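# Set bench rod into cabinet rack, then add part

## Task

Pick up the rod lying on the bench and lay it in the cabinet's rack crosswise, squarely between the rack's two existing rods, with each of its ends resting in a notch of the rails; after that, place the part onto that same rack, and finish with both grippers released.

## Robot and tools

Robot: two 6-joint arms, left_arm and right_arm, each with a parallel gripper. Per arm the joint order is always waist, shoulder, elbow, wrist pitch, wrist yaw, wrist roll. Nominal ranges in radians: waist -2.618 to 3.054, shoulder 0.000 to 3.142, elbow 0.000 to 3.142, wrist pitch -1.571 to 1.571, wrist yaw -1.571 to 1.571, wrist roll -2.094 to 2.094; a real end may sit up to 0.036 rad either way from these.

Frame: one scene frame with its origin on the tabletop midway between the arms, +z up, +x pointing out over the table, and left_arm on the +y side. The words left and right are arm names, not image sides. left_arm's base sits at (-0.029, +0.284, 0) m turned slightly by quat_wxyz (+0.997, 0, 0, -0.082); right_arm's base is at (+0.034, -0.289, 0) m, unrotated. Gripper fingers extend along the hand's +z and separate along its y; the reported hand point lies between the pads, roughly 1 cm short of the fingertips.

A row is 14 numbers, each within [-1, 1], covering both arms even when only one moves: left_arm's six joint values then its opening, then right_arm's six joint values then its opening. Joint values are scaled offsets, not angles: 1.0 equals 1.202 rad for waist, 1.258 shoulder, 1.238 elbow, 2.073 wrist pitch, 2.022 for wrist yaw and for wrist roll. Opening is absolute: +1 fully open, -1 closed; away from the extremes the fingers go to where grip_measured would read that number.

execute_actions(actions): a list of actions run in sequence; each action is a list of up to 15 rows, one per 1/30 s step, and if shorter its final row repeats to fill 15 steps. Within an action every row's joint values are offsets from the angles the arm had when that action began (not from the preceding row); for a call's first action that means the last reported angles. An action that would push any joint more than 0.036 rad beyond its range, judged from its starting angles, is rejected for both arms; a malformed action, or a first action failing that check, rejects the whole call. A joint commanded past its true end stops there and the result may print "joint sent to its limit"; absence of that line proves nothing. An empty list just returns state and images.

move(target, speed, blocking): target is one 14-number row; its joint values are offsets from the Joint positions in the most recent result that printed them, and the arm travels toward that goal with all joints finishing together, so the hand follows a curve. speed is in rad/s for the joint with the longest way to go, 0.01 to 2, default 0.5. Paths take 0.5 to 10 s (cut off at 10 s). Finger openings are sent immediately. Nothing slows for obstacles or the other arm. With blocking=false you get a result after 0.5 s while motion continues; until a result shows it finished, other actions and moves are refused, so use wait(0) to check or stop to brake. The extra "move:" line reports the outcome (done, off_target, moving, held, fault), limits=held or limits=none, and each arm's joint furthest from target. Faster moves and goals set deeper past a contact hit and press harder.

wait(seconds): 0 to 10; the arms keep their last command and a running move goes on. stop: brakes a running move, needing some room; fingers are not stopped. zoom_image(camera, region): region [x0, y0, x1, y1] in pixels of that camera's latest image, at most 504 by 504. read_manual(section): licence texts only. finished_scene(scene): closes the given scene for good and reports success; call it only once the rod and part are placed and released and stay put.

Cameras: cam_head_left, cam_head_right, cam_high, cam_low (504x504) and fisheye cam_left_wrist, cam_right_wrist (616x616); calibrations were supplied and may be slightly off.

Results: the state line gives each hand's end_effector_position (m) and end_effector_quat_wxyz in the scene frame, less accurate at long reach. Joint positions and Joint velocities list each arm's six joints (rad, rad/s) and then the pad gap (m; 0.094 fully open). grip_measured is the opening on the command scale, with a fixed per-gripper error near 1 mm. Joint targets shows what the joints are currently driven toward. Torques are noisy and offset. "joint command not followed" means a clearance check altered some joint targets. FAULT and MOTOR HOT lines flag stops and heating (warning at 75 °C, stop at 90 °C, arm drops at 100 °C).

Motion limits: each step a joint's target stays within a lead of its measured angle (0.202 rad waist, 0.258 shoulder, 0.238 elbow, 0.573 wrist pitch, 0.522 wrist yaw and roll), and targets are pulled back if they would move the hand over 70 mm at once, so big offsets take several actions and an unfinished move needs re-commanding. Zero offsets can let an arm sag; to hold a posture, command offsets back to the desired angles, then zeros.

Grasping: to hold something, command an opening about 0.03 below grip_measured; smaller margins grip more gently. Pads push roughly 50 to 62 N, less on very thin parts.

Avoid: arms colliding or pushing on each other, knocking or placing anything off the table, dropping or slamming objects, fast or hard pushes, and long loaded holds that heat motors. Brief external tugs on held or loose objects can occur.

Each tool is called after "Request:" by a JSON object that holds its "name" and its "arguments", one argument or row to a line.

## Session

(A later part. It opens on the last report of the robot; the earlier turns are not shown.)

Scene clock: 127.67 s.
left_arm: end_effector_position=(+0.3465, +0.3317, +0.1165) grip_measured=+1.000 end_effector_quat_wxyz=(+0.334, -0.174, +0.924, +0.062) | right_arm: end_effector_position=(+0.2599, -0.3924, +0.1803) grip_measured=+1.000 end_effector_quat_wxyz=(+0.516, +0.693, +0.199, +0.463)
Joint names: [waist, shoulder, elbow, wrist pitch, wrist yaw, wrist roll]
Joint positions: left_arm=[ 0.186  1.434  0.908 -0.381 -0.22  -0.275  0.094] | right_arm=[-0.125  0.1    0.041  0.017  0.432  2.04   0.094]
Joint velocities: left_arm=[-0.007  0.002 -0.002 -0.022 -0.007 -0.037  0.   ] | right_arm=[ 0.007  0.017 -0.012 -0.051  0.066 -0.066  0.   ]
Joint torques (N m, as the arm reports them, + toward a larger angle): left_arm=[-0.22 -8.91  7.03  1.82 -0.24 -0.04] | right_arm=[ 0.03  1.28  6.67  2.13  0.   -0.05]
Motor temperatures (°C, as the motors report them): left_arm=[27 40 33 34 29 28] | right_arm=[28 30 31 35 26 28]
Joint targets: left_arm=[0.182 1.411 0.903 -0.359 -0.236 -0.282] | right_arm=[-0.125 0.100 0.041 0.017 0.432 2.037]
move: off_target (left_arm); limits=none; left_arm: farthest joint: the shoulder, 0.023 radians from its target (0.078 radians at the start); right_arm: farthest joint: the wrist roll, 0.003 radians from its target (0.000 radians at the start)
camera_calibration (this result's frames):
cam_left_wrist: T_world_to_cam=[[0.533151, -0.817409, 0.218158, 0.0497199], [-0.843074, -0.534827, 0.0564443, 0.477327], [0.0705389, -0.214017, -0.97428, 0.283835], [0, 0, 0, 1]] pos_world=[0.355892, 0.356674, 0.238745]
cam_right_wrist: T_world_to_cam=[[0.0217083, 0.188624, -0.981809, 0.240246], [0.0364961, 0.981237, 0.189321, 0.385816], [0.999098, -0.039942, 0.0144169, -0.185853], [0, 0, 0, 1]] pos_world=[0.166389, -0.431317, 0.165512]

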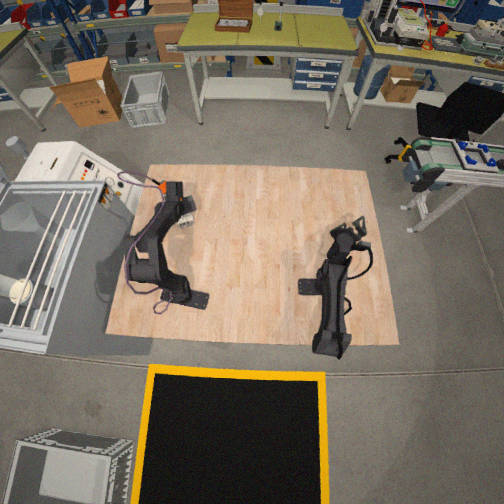

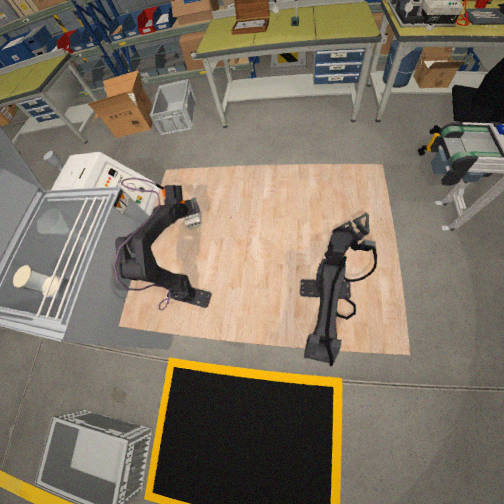

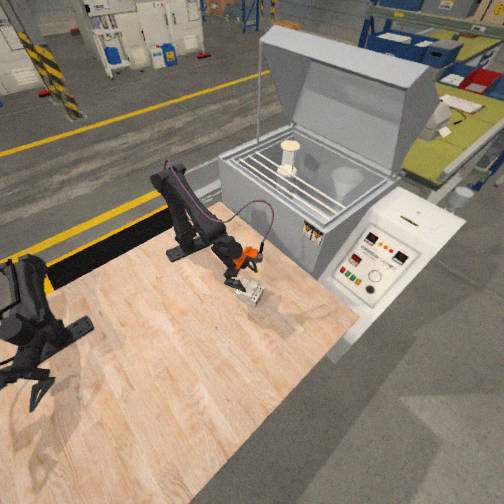

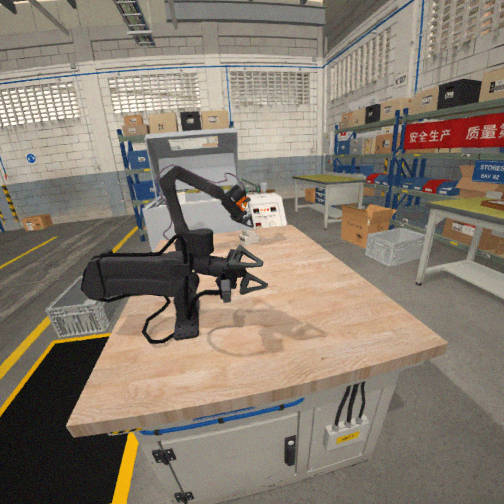

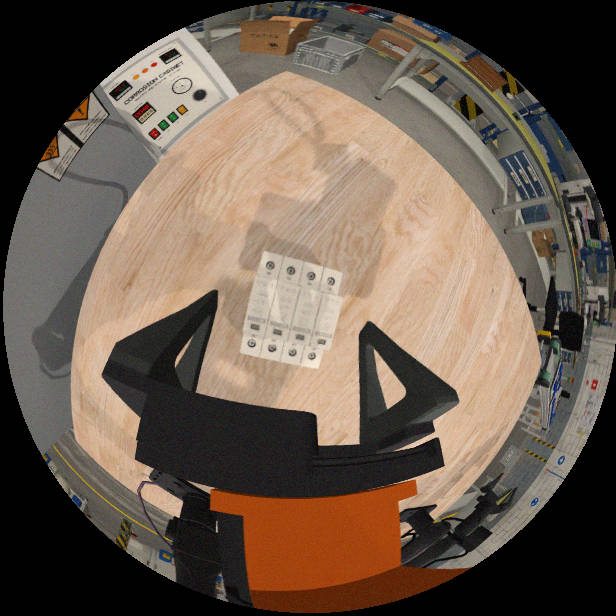

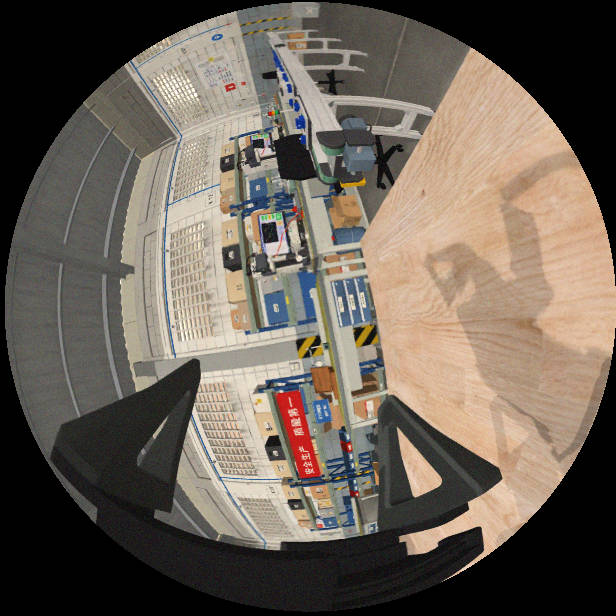

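Request:
{"name": "move", "arguments": {
  "target": [0,0.122,-0.13,0.164,-0.008,0,1,0,0,0,0,0,0,1],
  "speed": 0.3
}}

Scene clock: 133.40 s.
left_arm: end_effector_position=(+0.3569, +0.3319, +0.0516) grip_measured=+1.000 end_effector_quat_wxyz=(+0.340, -0.175, +0.922, +0.061) | right_arm: end_effector_position=(+0.2599, -0.3924, +0.1803) grip_measured=+1.000 end_effector_quat_wxyz=(+0.515, +0.693, +0.198, +0.464)
Joint names: [waist, shoulder, elbow, wrist pitch, wrist yaw, wrist roll]
Joint positions: left_arm=[ 0.186  1.588  0.757 -0.064 -0.22  -0.276  0.094] | right_arm=[-0.125  0.1    0.041  0.017  0.432  2.043  0.094]
Joint velocities: left_arm=[-0.012 -0.007  0.012 -0.037 -0.037  0.007  0.   ] | right_arm=[ 0.017  0.002  0.012  0.037 -0.007  0.007  0.   ]
Joint torques (N m, as the arm reports them, + toward a larger angle): left_arm=[ 0.05 -7.32  5.88  1.83 -0.24  0.  ] | right_arm=[ 0.03  1.29  6.68  2.12  0.   -0.06]
Motor temperatures (°C, as the motors report them): left_arm=[27 39 33 35 29 28] | right_arm=[28 30 31 35 26 28]
Joint targets: left_arm=[0.186 1.588 0.747 -0.041 -0.236 -0.275] | right_arm=[-0.125 0.100 0.041 0.017 0.432 2.040]
move: off_target (left_arm); limits=none; left_arm: farthest joint: the wrist pitch, 0.023 radians from its target (0.340 radians at the start); right_arm: farthest joint: the wrist roll, 0.003 radians from its target (0.000 radians at the start)
camera_calibration (this result's frames):
cam_left_wrist: T_world_to_cam=[[0.530496, -0.817265, 0.225059, 0.059066], [-0.843583, -0.535076, 0.0454061, 0.490691], [0.0833146, -0.213944, -0.973287, 0.215318], [0, 0, 0, 1]] pos_world=[0.364666, 0.356896, 0.173993]
cam_right_wrist: T_world_to_cam=[[0.0233172, 0.19116, -0.981282, 0.240727], [0.036305, 0.980739, 0.191917, 0.385203], [0.999069, -0.0401004, 0.0159281, -0.18618], [0, 0, 0, 1]] pos_world=[0.166409, -0.431267, 0.16526]

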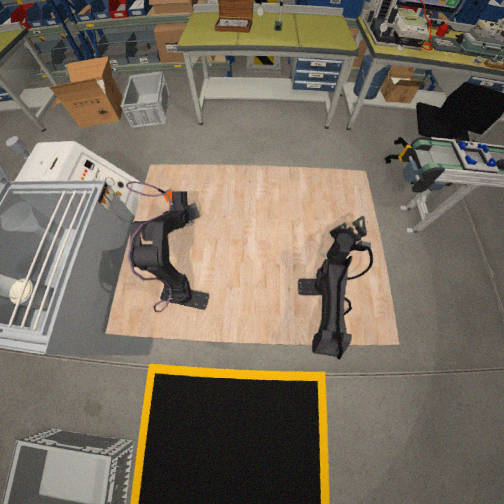

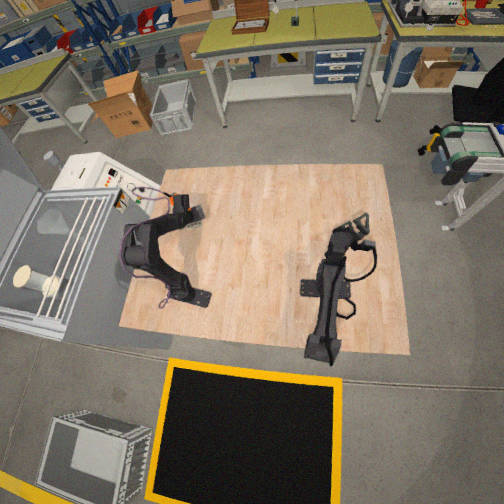

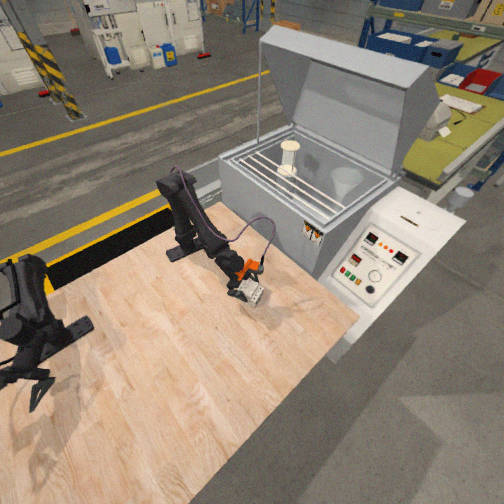

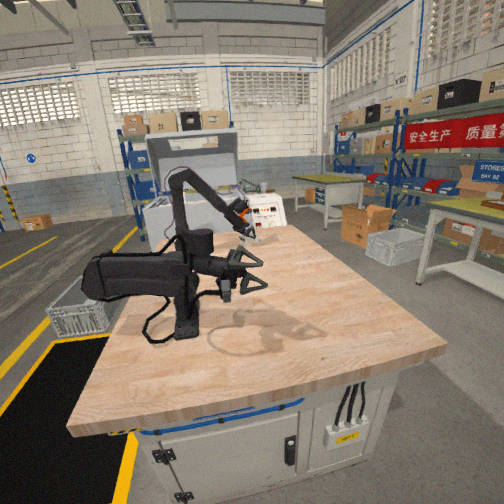

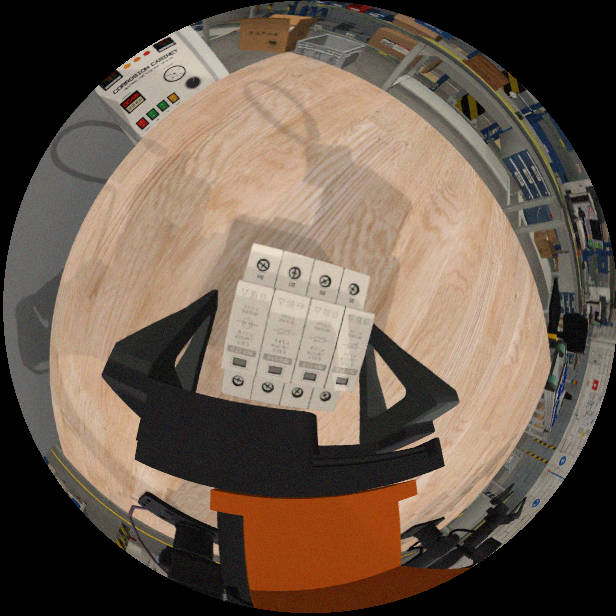

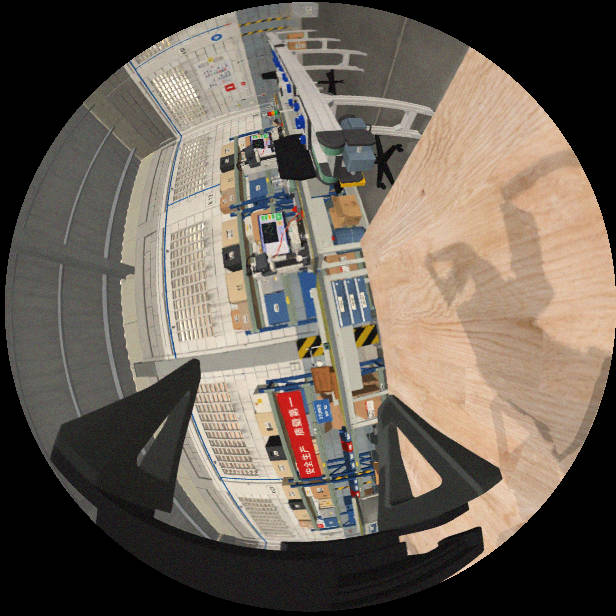

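Centred. Close (72 mm ≈ +0.53).

Request:
{"name": "execute_actions", "arguments": {
  "actions": [
    [[0,-0.004,0,0.008,-0.006,0,0.85,0,0,0,0,0,0,1],[0,-0.004,0,0.008,-0.006,0,0.75,0,0,0,0,0,0,1],[0,-0.004,0,0.008,-0.006,0,0.68,0,0,0,0,0,0,1],[0,-0.004,0,0.008,-0.006,0,0.63,0,0,0,0,0,0,1],[0,-0.004,0,0.008,-0.006,0,0.59,0,0,0,0,0,0,1],[0,-0.004,0,0.008,-0.006,0,0.55,0,0,0,0,0,0,1],[0,-0.004,0,0.008,-0.006,0,0.52,0,0,0,0,0,0,1],[0,-0.004,0,0.008,-0.006,0,0.48,0,0,0,0,0,0,1]]
  ]
}}

Scene clock: 137.47 s.
left_arm: end_effector_position=(+0.3570, +0.3316, +0.0517) grip_measured=+0.535 end_effector_quat_wxyz=(+0.340, -0.175, +0.922, +0.060) | right_arm: end_effector_position=(+0.2599, -0.3924, +0.1803) grip_measured=+1.000 end_effector_quat_wxyz=(+0.514, +0.693, +0.197, +0.465)
Joint names: [waist, shoulder, elbow, wrist pitch, wrist yaw, wrist roll]
Joint positions: left_arm=[ 0.186  1.588  0.757 -0.063 -0.218 -0.276  0.072] | right_arm=[-0.125  0.1    0.041  0.017  0.432  2.046  0.094]
Joint velocities: left_arm=[ 0.017 -0.007 -0.012 -0.022  0.037 -0.037 -0.001] | right_arm=[ 0.002 -0.007  0.027  0.037  0.051 -0.022  0.   ]
Joint torques (N m, as the arm reports them, + toward a larger angle): left_arm=[ 0.06 -7.88  6.75  1.76 -0.22  0.  ] | right_arm=[ 0.    1.27  6.66  2.13  0.   -0.06]
Motor temperatures (°C, as the motors report them): left_arm=[27 39 33 35 29 28] | right_arm=[28 30 31 35 26 28]
Joint targets: left_arm=[0.186 1.583 0.757 -0.047 -0.232 -0.276] | right_arm=[-0.125 0.100 0.041 0.017 0.432 2.043]
camera_calibration (this result's frames):
cam_left_wrist: T_world_to_cam=[[0.529972, -0.817094, 0.226907, 0.0587717], [-0.843827, -0.534685, 0.0454671, 0.490662], [0.0841727, -0.215566, -0.972855, 0.215525], [0, 0, 0, 1]] pos_world=[0.364745, 0.356831, 0.17403]
cam_right_wrist: T_world_to_cam=[[0.0247246, 0.193377, -0.980813, 0.241147], [0.0361343, 0.980299, 0.194187, 0.384665], [0.999041, -0.0402422, 0.0172499, -0.186467], [0, 0, 0, 1]] pos_world=[0.166426, -0.431223, 0.16504]

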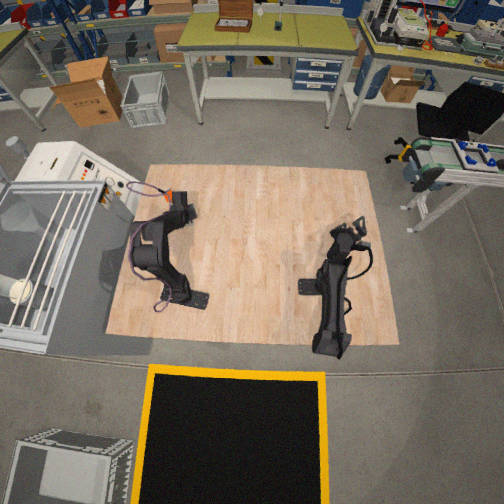

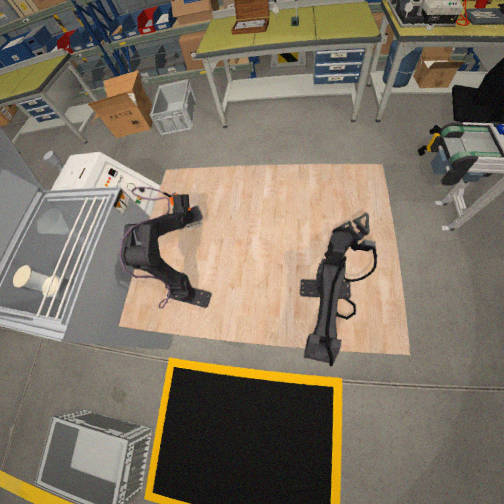

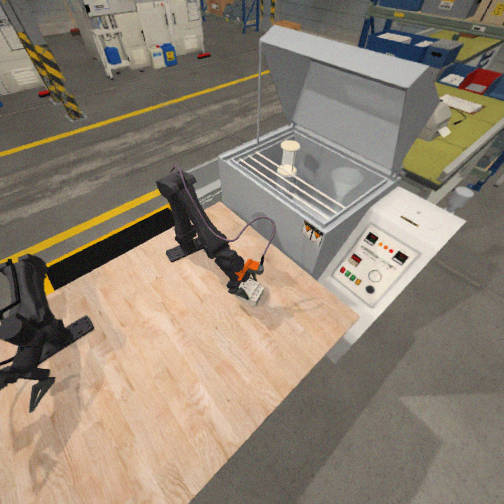

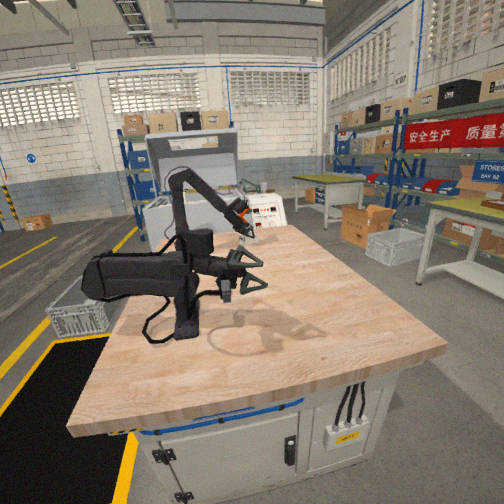

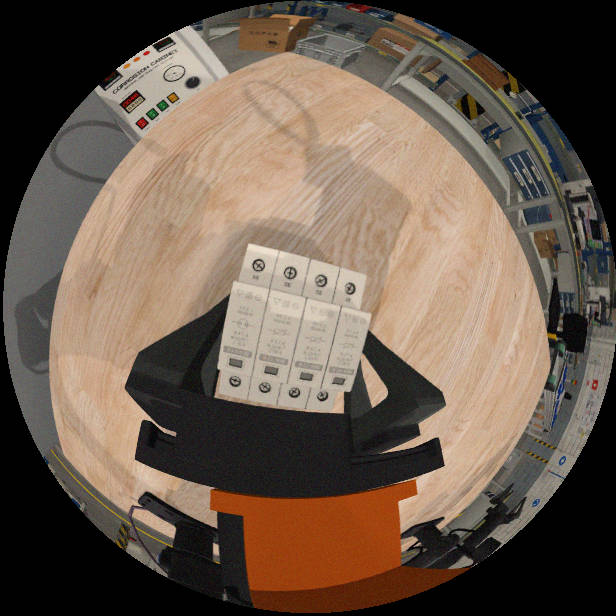

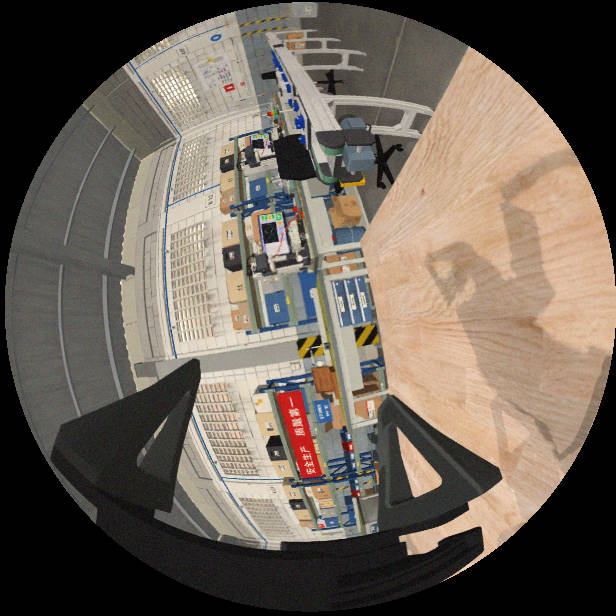

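Request:
{"name": "execute_actions", "arguments": {
  "actions": [
    [[0,-0.012,0.012,0.012,-0.008,0,0.48,0,0,0,0,0,0,1],[0,-0.02,0.024,0.016,-0.008,0,0.48,0,0,0,0,0,0,1],[0,-0.028,0.034,0.02,-0.008,0,0.48,0,0,0,0,0,0,1],[0,-0.036,0.044,0.022,-0.008,0,0.48,0,0,0,0,0,0,1],[0,-0.044,0.05,0.022,-0.008,0,0.48,0,0,0,0,0,0,1],[0,-0.052,0.056,0.018,-0.008,0,0.48,0,0,0,0,0,0,1],[0,-0.06,0.062,0.012,-0.008,0,0.48,0,0,0,0,0,0,1],[0,-0.068,0.068,0.006,-0.008,0,0.48,0,0,0,0,0,0,1],[0,-0.076,0.076,0,-0.008,0,0.48,0,0,0,0,0,0,1],[0,-0.084,0.084,-0.006,-0.008,0,0.48,0,0,0,0,0,0,1],[0,-0.092,0.094,-0.012,-0.008,0,0.48,0,0,0,0,0,0,1],[0,-0.1,0.104,-0.018,-0.008,0,0.48,0,0,0,0,0,0,1]]
  ]
}}

Request:
{"name": "move", "arguments": {
  "target": [0.64,-0.085,0.75,-0.46,-0.012,0,0.48,0,0,0,0,0,0,1],
  "speed": 0.5
}}

Scene clock: 147.03 s.
left_arm: end_effector_position=(+0.3692, +0.3319, +0.0994) grip_measured=+0.535 end_effector_quat_wxyz=(+0.378, -0.177, +0.907, +0.054) | right_arm: end_effector_position=(+0.2599, -0.3924, +0.1803) grip_measured=+1.000 end_effector_quat_wxyz=(+0.514, +0.694, +0.196, +0.465)
Joint names: [waist, shoulder, elbow, wrist pitch, wrist yaw, wrist roll]
Joint positions: left_arm=[ 0.186  1.501  0.83  -0.14  -0.218 -0.276  0.072] | right_arm=[-0.125  0.1    0.041  0.017  0.432  2.049  0.094]
Joint velocities: left_arm=[ 0.002 -0.154  0.222 -0.007 -0.007 -0.037 -0.   ] | right_arm=[ 0.012  0.012 -0.007 -0.066 -0.022  0.051  0.   ]
Joint torques (N m, as the arm reports them, + toward a larger angle): left_arm=[ 0.01 -9.94 11.03  2.16 -0.24 -0.01] | right_arm=[ 0.01  1.26  6.68  2.12  0.01 -0.08]
Motor temperatures (°C, as the motors report them): left_arm=[27 38 33 35 29 28] | right_arm=[28 30 31 36 26 28]
Joint targets: left_arm=[0.186 1.462 0.885 -0.100 -0.235 -0.276] | right_arm=[-0.125 0.100 0.041 0.017 0.432 2.046]
camera_calibration (this result's frames):
cam_left_wrist: T_world_to_cam=[[0.509461, -0.81754, 0.268473, 0.0453084], [-0.844658, -0.534703, -0.0254049, 0.506233], [0.164323, -0.213825, -0.962952, 0.229857], [0, 0, 0, 1]] pos_world=[0.36674, 0.356875, 0.222038]
cam_right_wrist: T_world_to_cam=[[0.0263324, 0.19591, -0.980268, 0.241625], [0.0359353, 0.979789, 0.19678, 0.384049], [0.999007, -0.0404079, 0.0187601, -0.186795], [0, 0, 0, 1]] pos_world=[0.166446, -0.431172, 0.164788]

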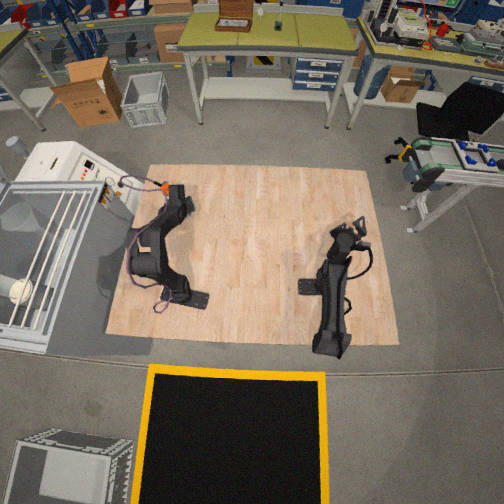

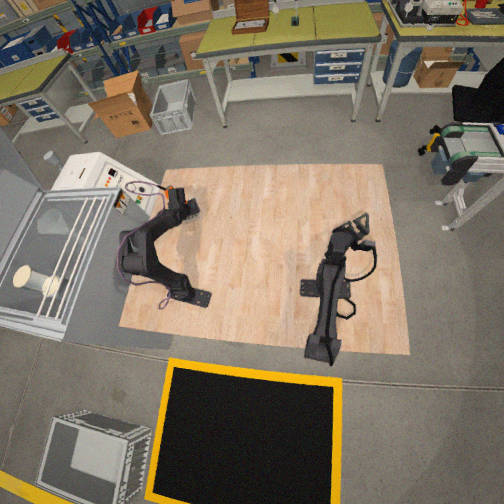

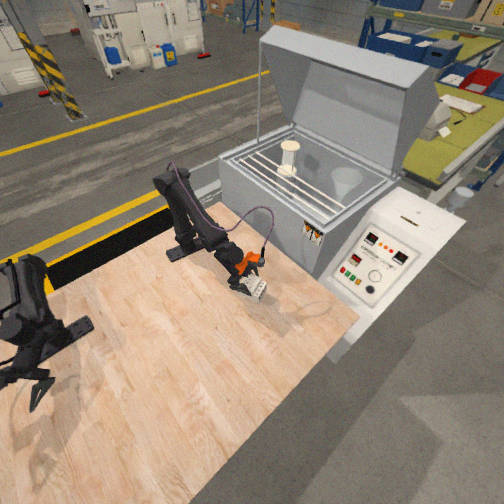

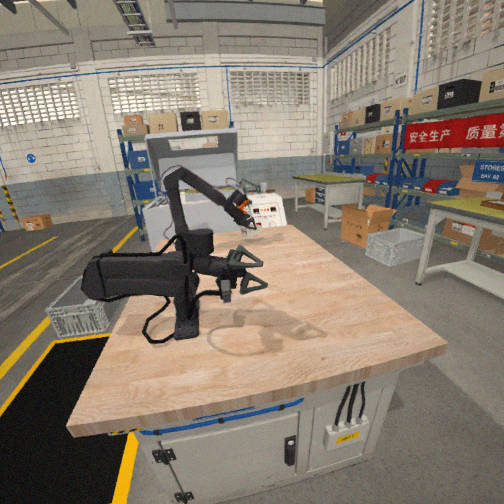

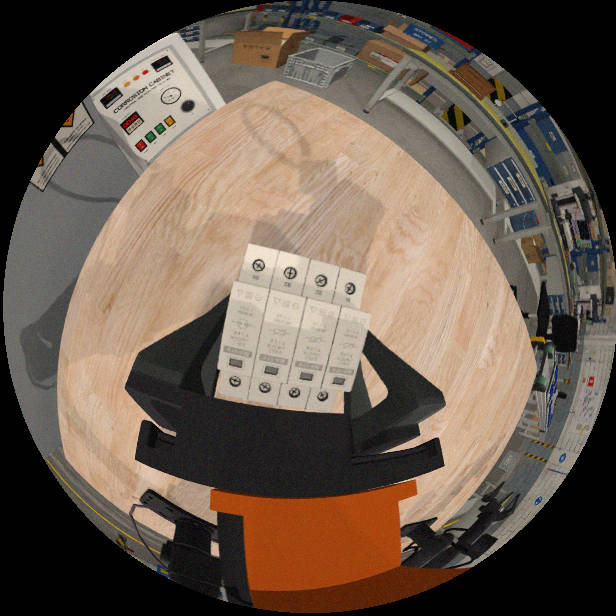

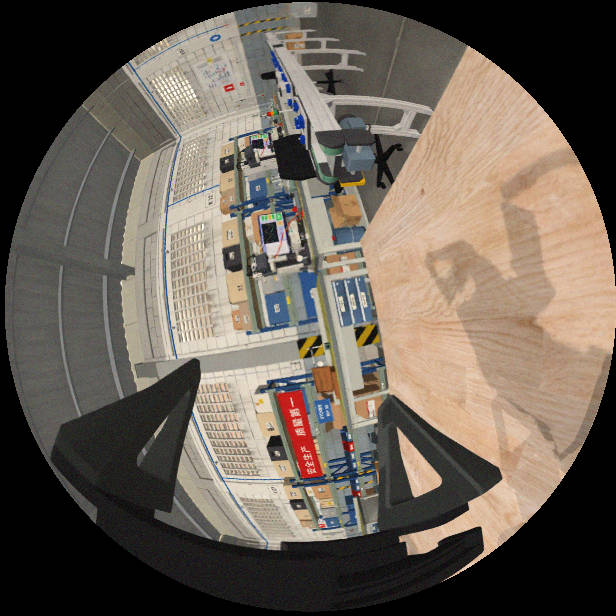

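Scene clock: 149.67 s.
left_arm: end_effector_position=(+0.1952, +0.5660, +0.3202) grip_measured=+0.535 end_effector_quat_wxyz=(+0.306, -0.506, +0.784, +0.189) | right_arm: end_effector_position=(+0.2599, -0.3924, +0.1803) grip_measured=+1.000 end_effector_quat_wxyz=(+0.513, +0.694, +0.195, +0.466)
Joint names: [waist, shoulder, elbow, wrist pitch, wrist yaw, wrist roll]
Joint positions: left_arm=[ 0.951  1.424  1.708 -1.148 -0.225 -0.276  0.072] | right_arm=[-0.125  0.1    0.041  0.017  0.432  2.052  0.094]
Joint velocities: left_arm=[-0.002 -0.002 -0.007  0.066 -0.007  0.037 -0.   ] | right_arm=[ 0.002  0.022 -0.007 -0.081 -0.007  0.037  0.   ]
Joint torques (N m, as the arm reports them, + toward a larger angle): left_arm=[ 0.42 -8.86 11.34  2.27 -0.26 -0.02] | right_arm=[ 0.05  1.27  6.69  2.12  0.02 -0.06]
Motor temperatures (°C, as the motors report them): left_arm=[27 38 34 36 29 28] | right_arm=[28 30 31 36 26 28]
Joint targets: left_arm=[0.955 1.395 1.759 -1.093 -0.243 -0.276] | right_arm=[-0.125 0.100 0.041 0.017 0.432 2.049]
move: off_target (left_arm); limits=none; left_arm: farthest joint: the wrist pitch, 0.055 radians from its target (0.954 radians at the start); right_arm: farthest joint: the wrist roll, 0.003 radians from its target (0.000 radians at the start)
camera_calibration (this result's frames):
cam_left_wrist: T_world_to_cam=[[0.945243, -0.224032, 0.23733, -0.144943], [-0.234849, -0.971866, 0.0179485, 0.604567], [0.226632, -0.0727024, -0.971263, 0.431733], [0, 0, 0, 1]] pos_world=[0.181144, 0.586474, 0.442875]
cam_right_wrist: T_world_to_cam=[[0.0279397, 0.198441, -0.979714, 0.2421], [0.035732, 0.979272, 0.199371, 0.383432], [0.998971, -0.0405775, 0.0202699, -0.187125], [0, 0, 0, 1]] pos_world=[0.166467, -0.43112, 0.164537]

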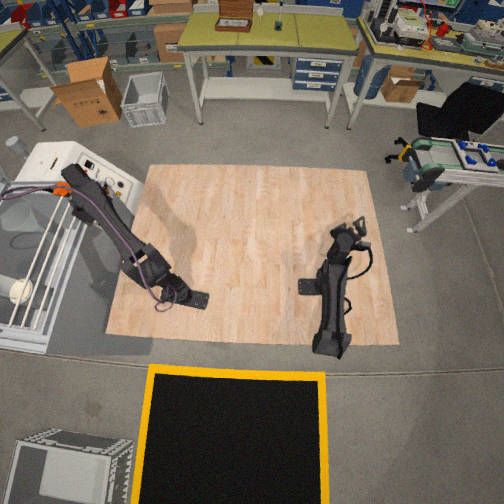

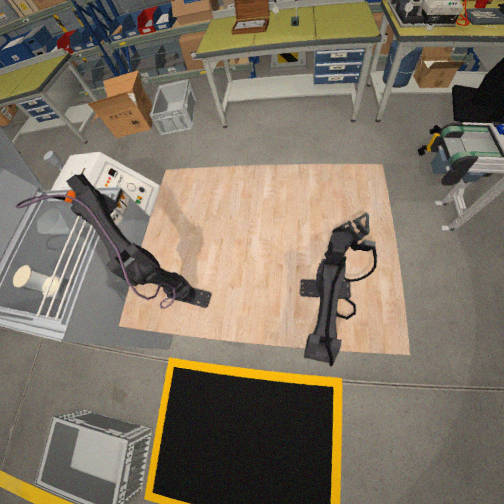

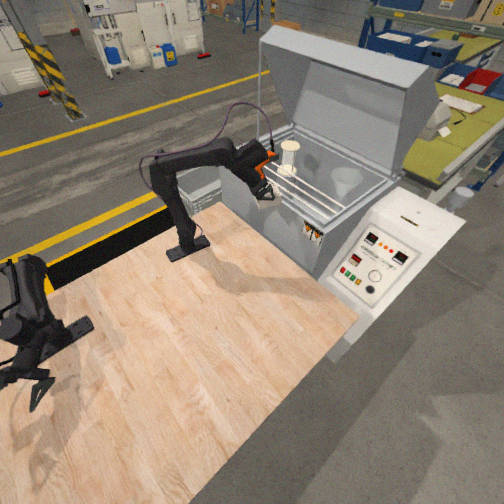

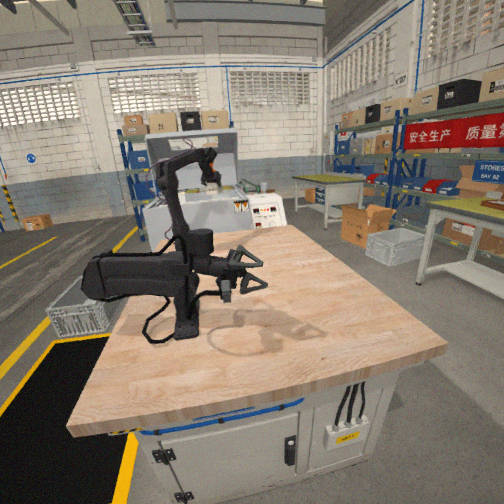

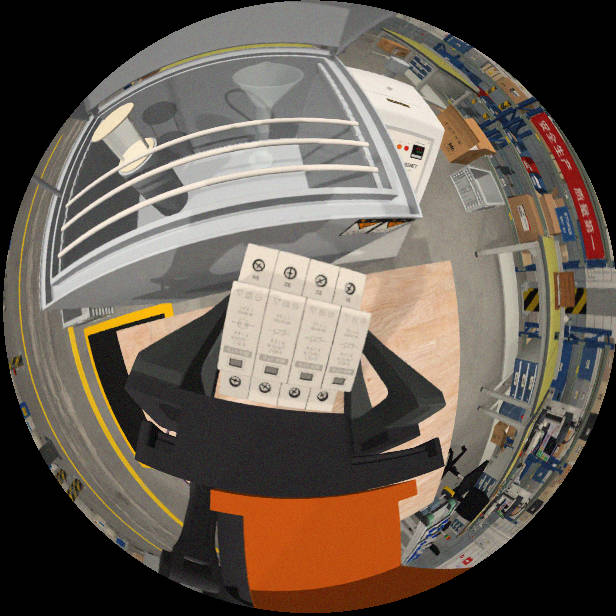

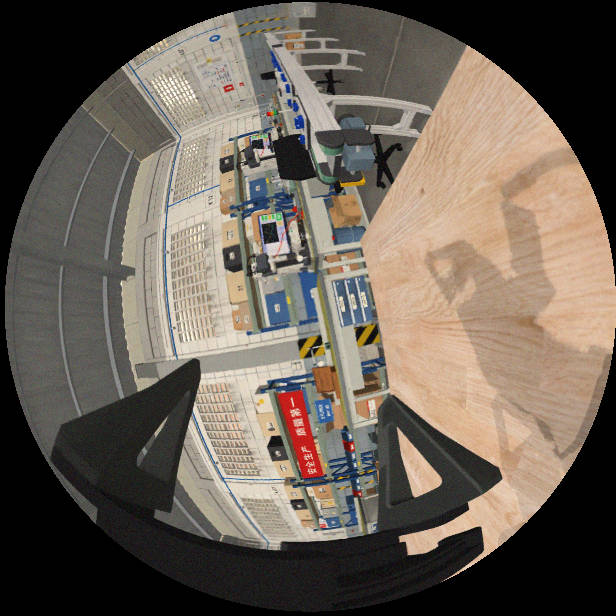

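Request:
{"name": "move", "arguments": {
  "target": [0.372,0.319,0.299,0.096,-0.006,0,0.48,0,0,0,0,0,0,1],
  "speed": 0.3
}}

Scene clock: 156.07 s.
left_arm: end_effector_position=(+0.0943, +0.7525, +0.2825) grip_measured=+0.536 end_effector_quat_wxyz=(-0.254, +0.667, -0.656, -0.246) | right_arm: end_effector_position=(+0.2599, -0.3924, +0.1803) grip_measured=+1.000 end_effector_quat_wxyz=(+0.512, +0.694, +0.194, +0.467)
Joint names: [waist, shoulder, elbow, wrist pitch, wrist yaw, wrist roll]
Joint positions: left_arm=[ 1.397  1.857  2.016 -1.035 -0.217 -0.276  0.072] | right_arm=[-0.125  0.1    0.041  0.017  0.432  2.055  0.094]
Joint velocities: left_arm=[-0.007 -0.007  0.007 -0.037 -0.007  0.007  0.001] | right_arm=[ 0.022  0.007 -0.012 -0.081  0.051 -0.022  0.   ]
Joint torques (N m, as the arm reports them, + toward a larger angle): left_arm=[  0.1  -13.94  12.66   2.63  -0.27  -0.01] | right_arm=[ 0.05  1.26  6.67  2.12  0.01 -0.06]
Motor temperatures (°C, as the motors report them): left_arm=[27 38 35 37 29 28] | right_arm=[28 30 31 36 26 28]
Joint targets: left_arm=[1.398 1.826 2.078 -0.949 -0.237 -0.276] | right_arm=[-0.125 0.100 0.041 0.017 0.432 2.052]
move: off_target (left_arm); limits=none; left_arm: farthest joint: the wrist pitch, 0.086 radians from its target (0.200 radians at the start); right_arm: farthest joint: the wrist roll, 0.003 radians from its target (0.000 radians at the start)
camera_calibration (this result's frames):
cam_left_wrist: T_world_to_cam=[[0.949956, 0.203537, 0.236973, -0.32093], [0.202187, -0.97888, 0.0302535, 0.723399], [0.238126, 0.0191734, -0.971045, 0.361271], [0, 0, 0, 1]] pos_world=[0.0725793, 0.766515, 0.404976]
cam_right_wrist: T_world_to_cam=[[0.0295464, 0.200971, -0.979152, 0.242574], [0.0355245, 0.978749, 0.20196, 0.382814], [0.998932, -0.040751, 0.0217791, -0.187455], [0, 0, 0, 1]] pos_world=[0.166488, -0.431068, 0.164286]

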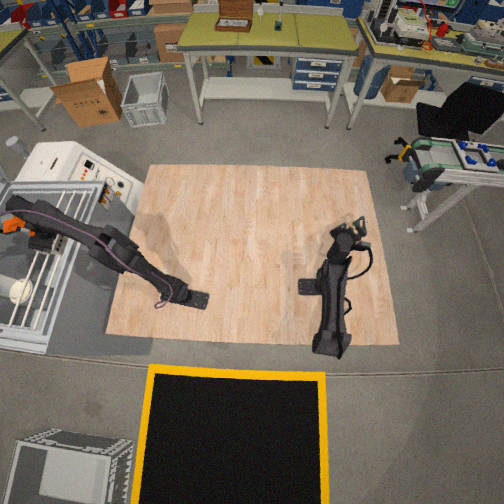

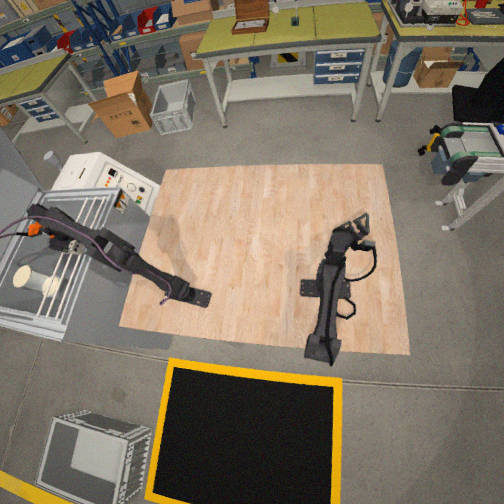

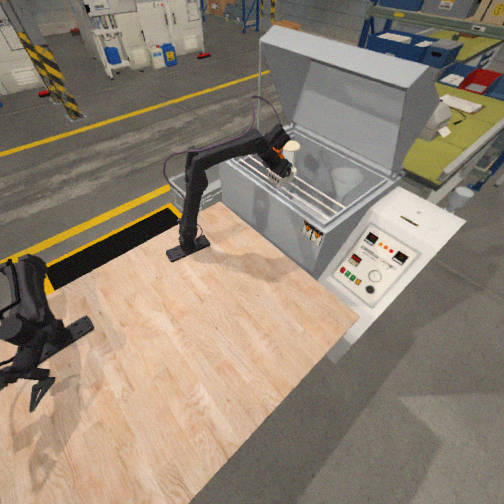

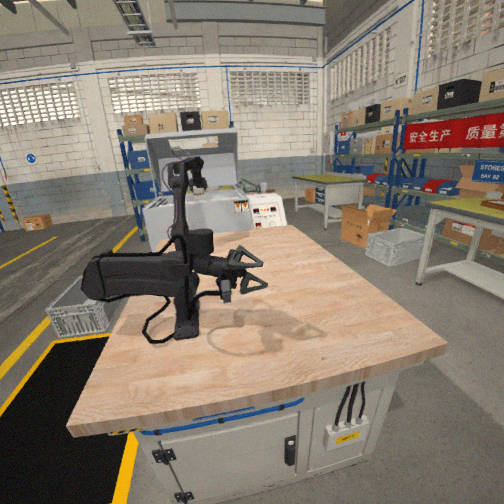

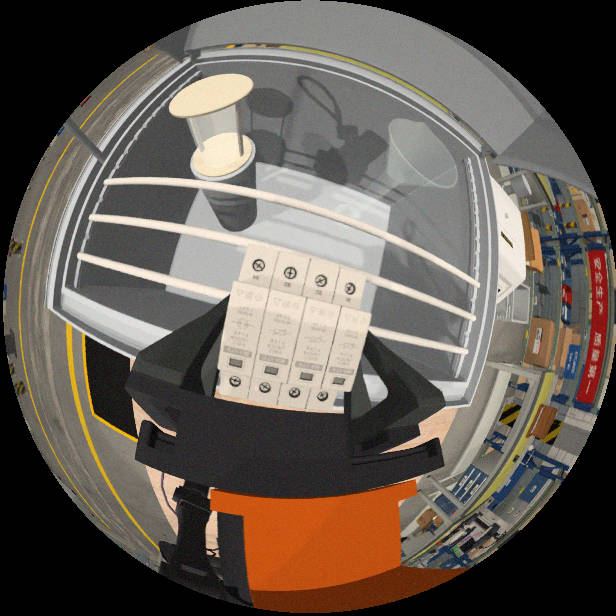

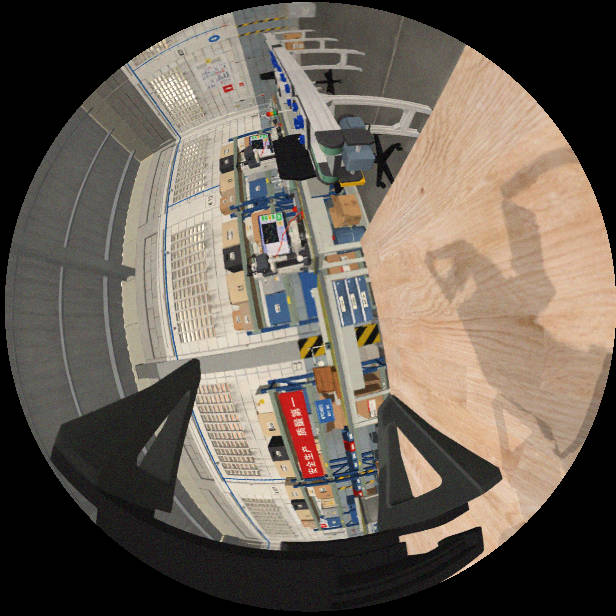

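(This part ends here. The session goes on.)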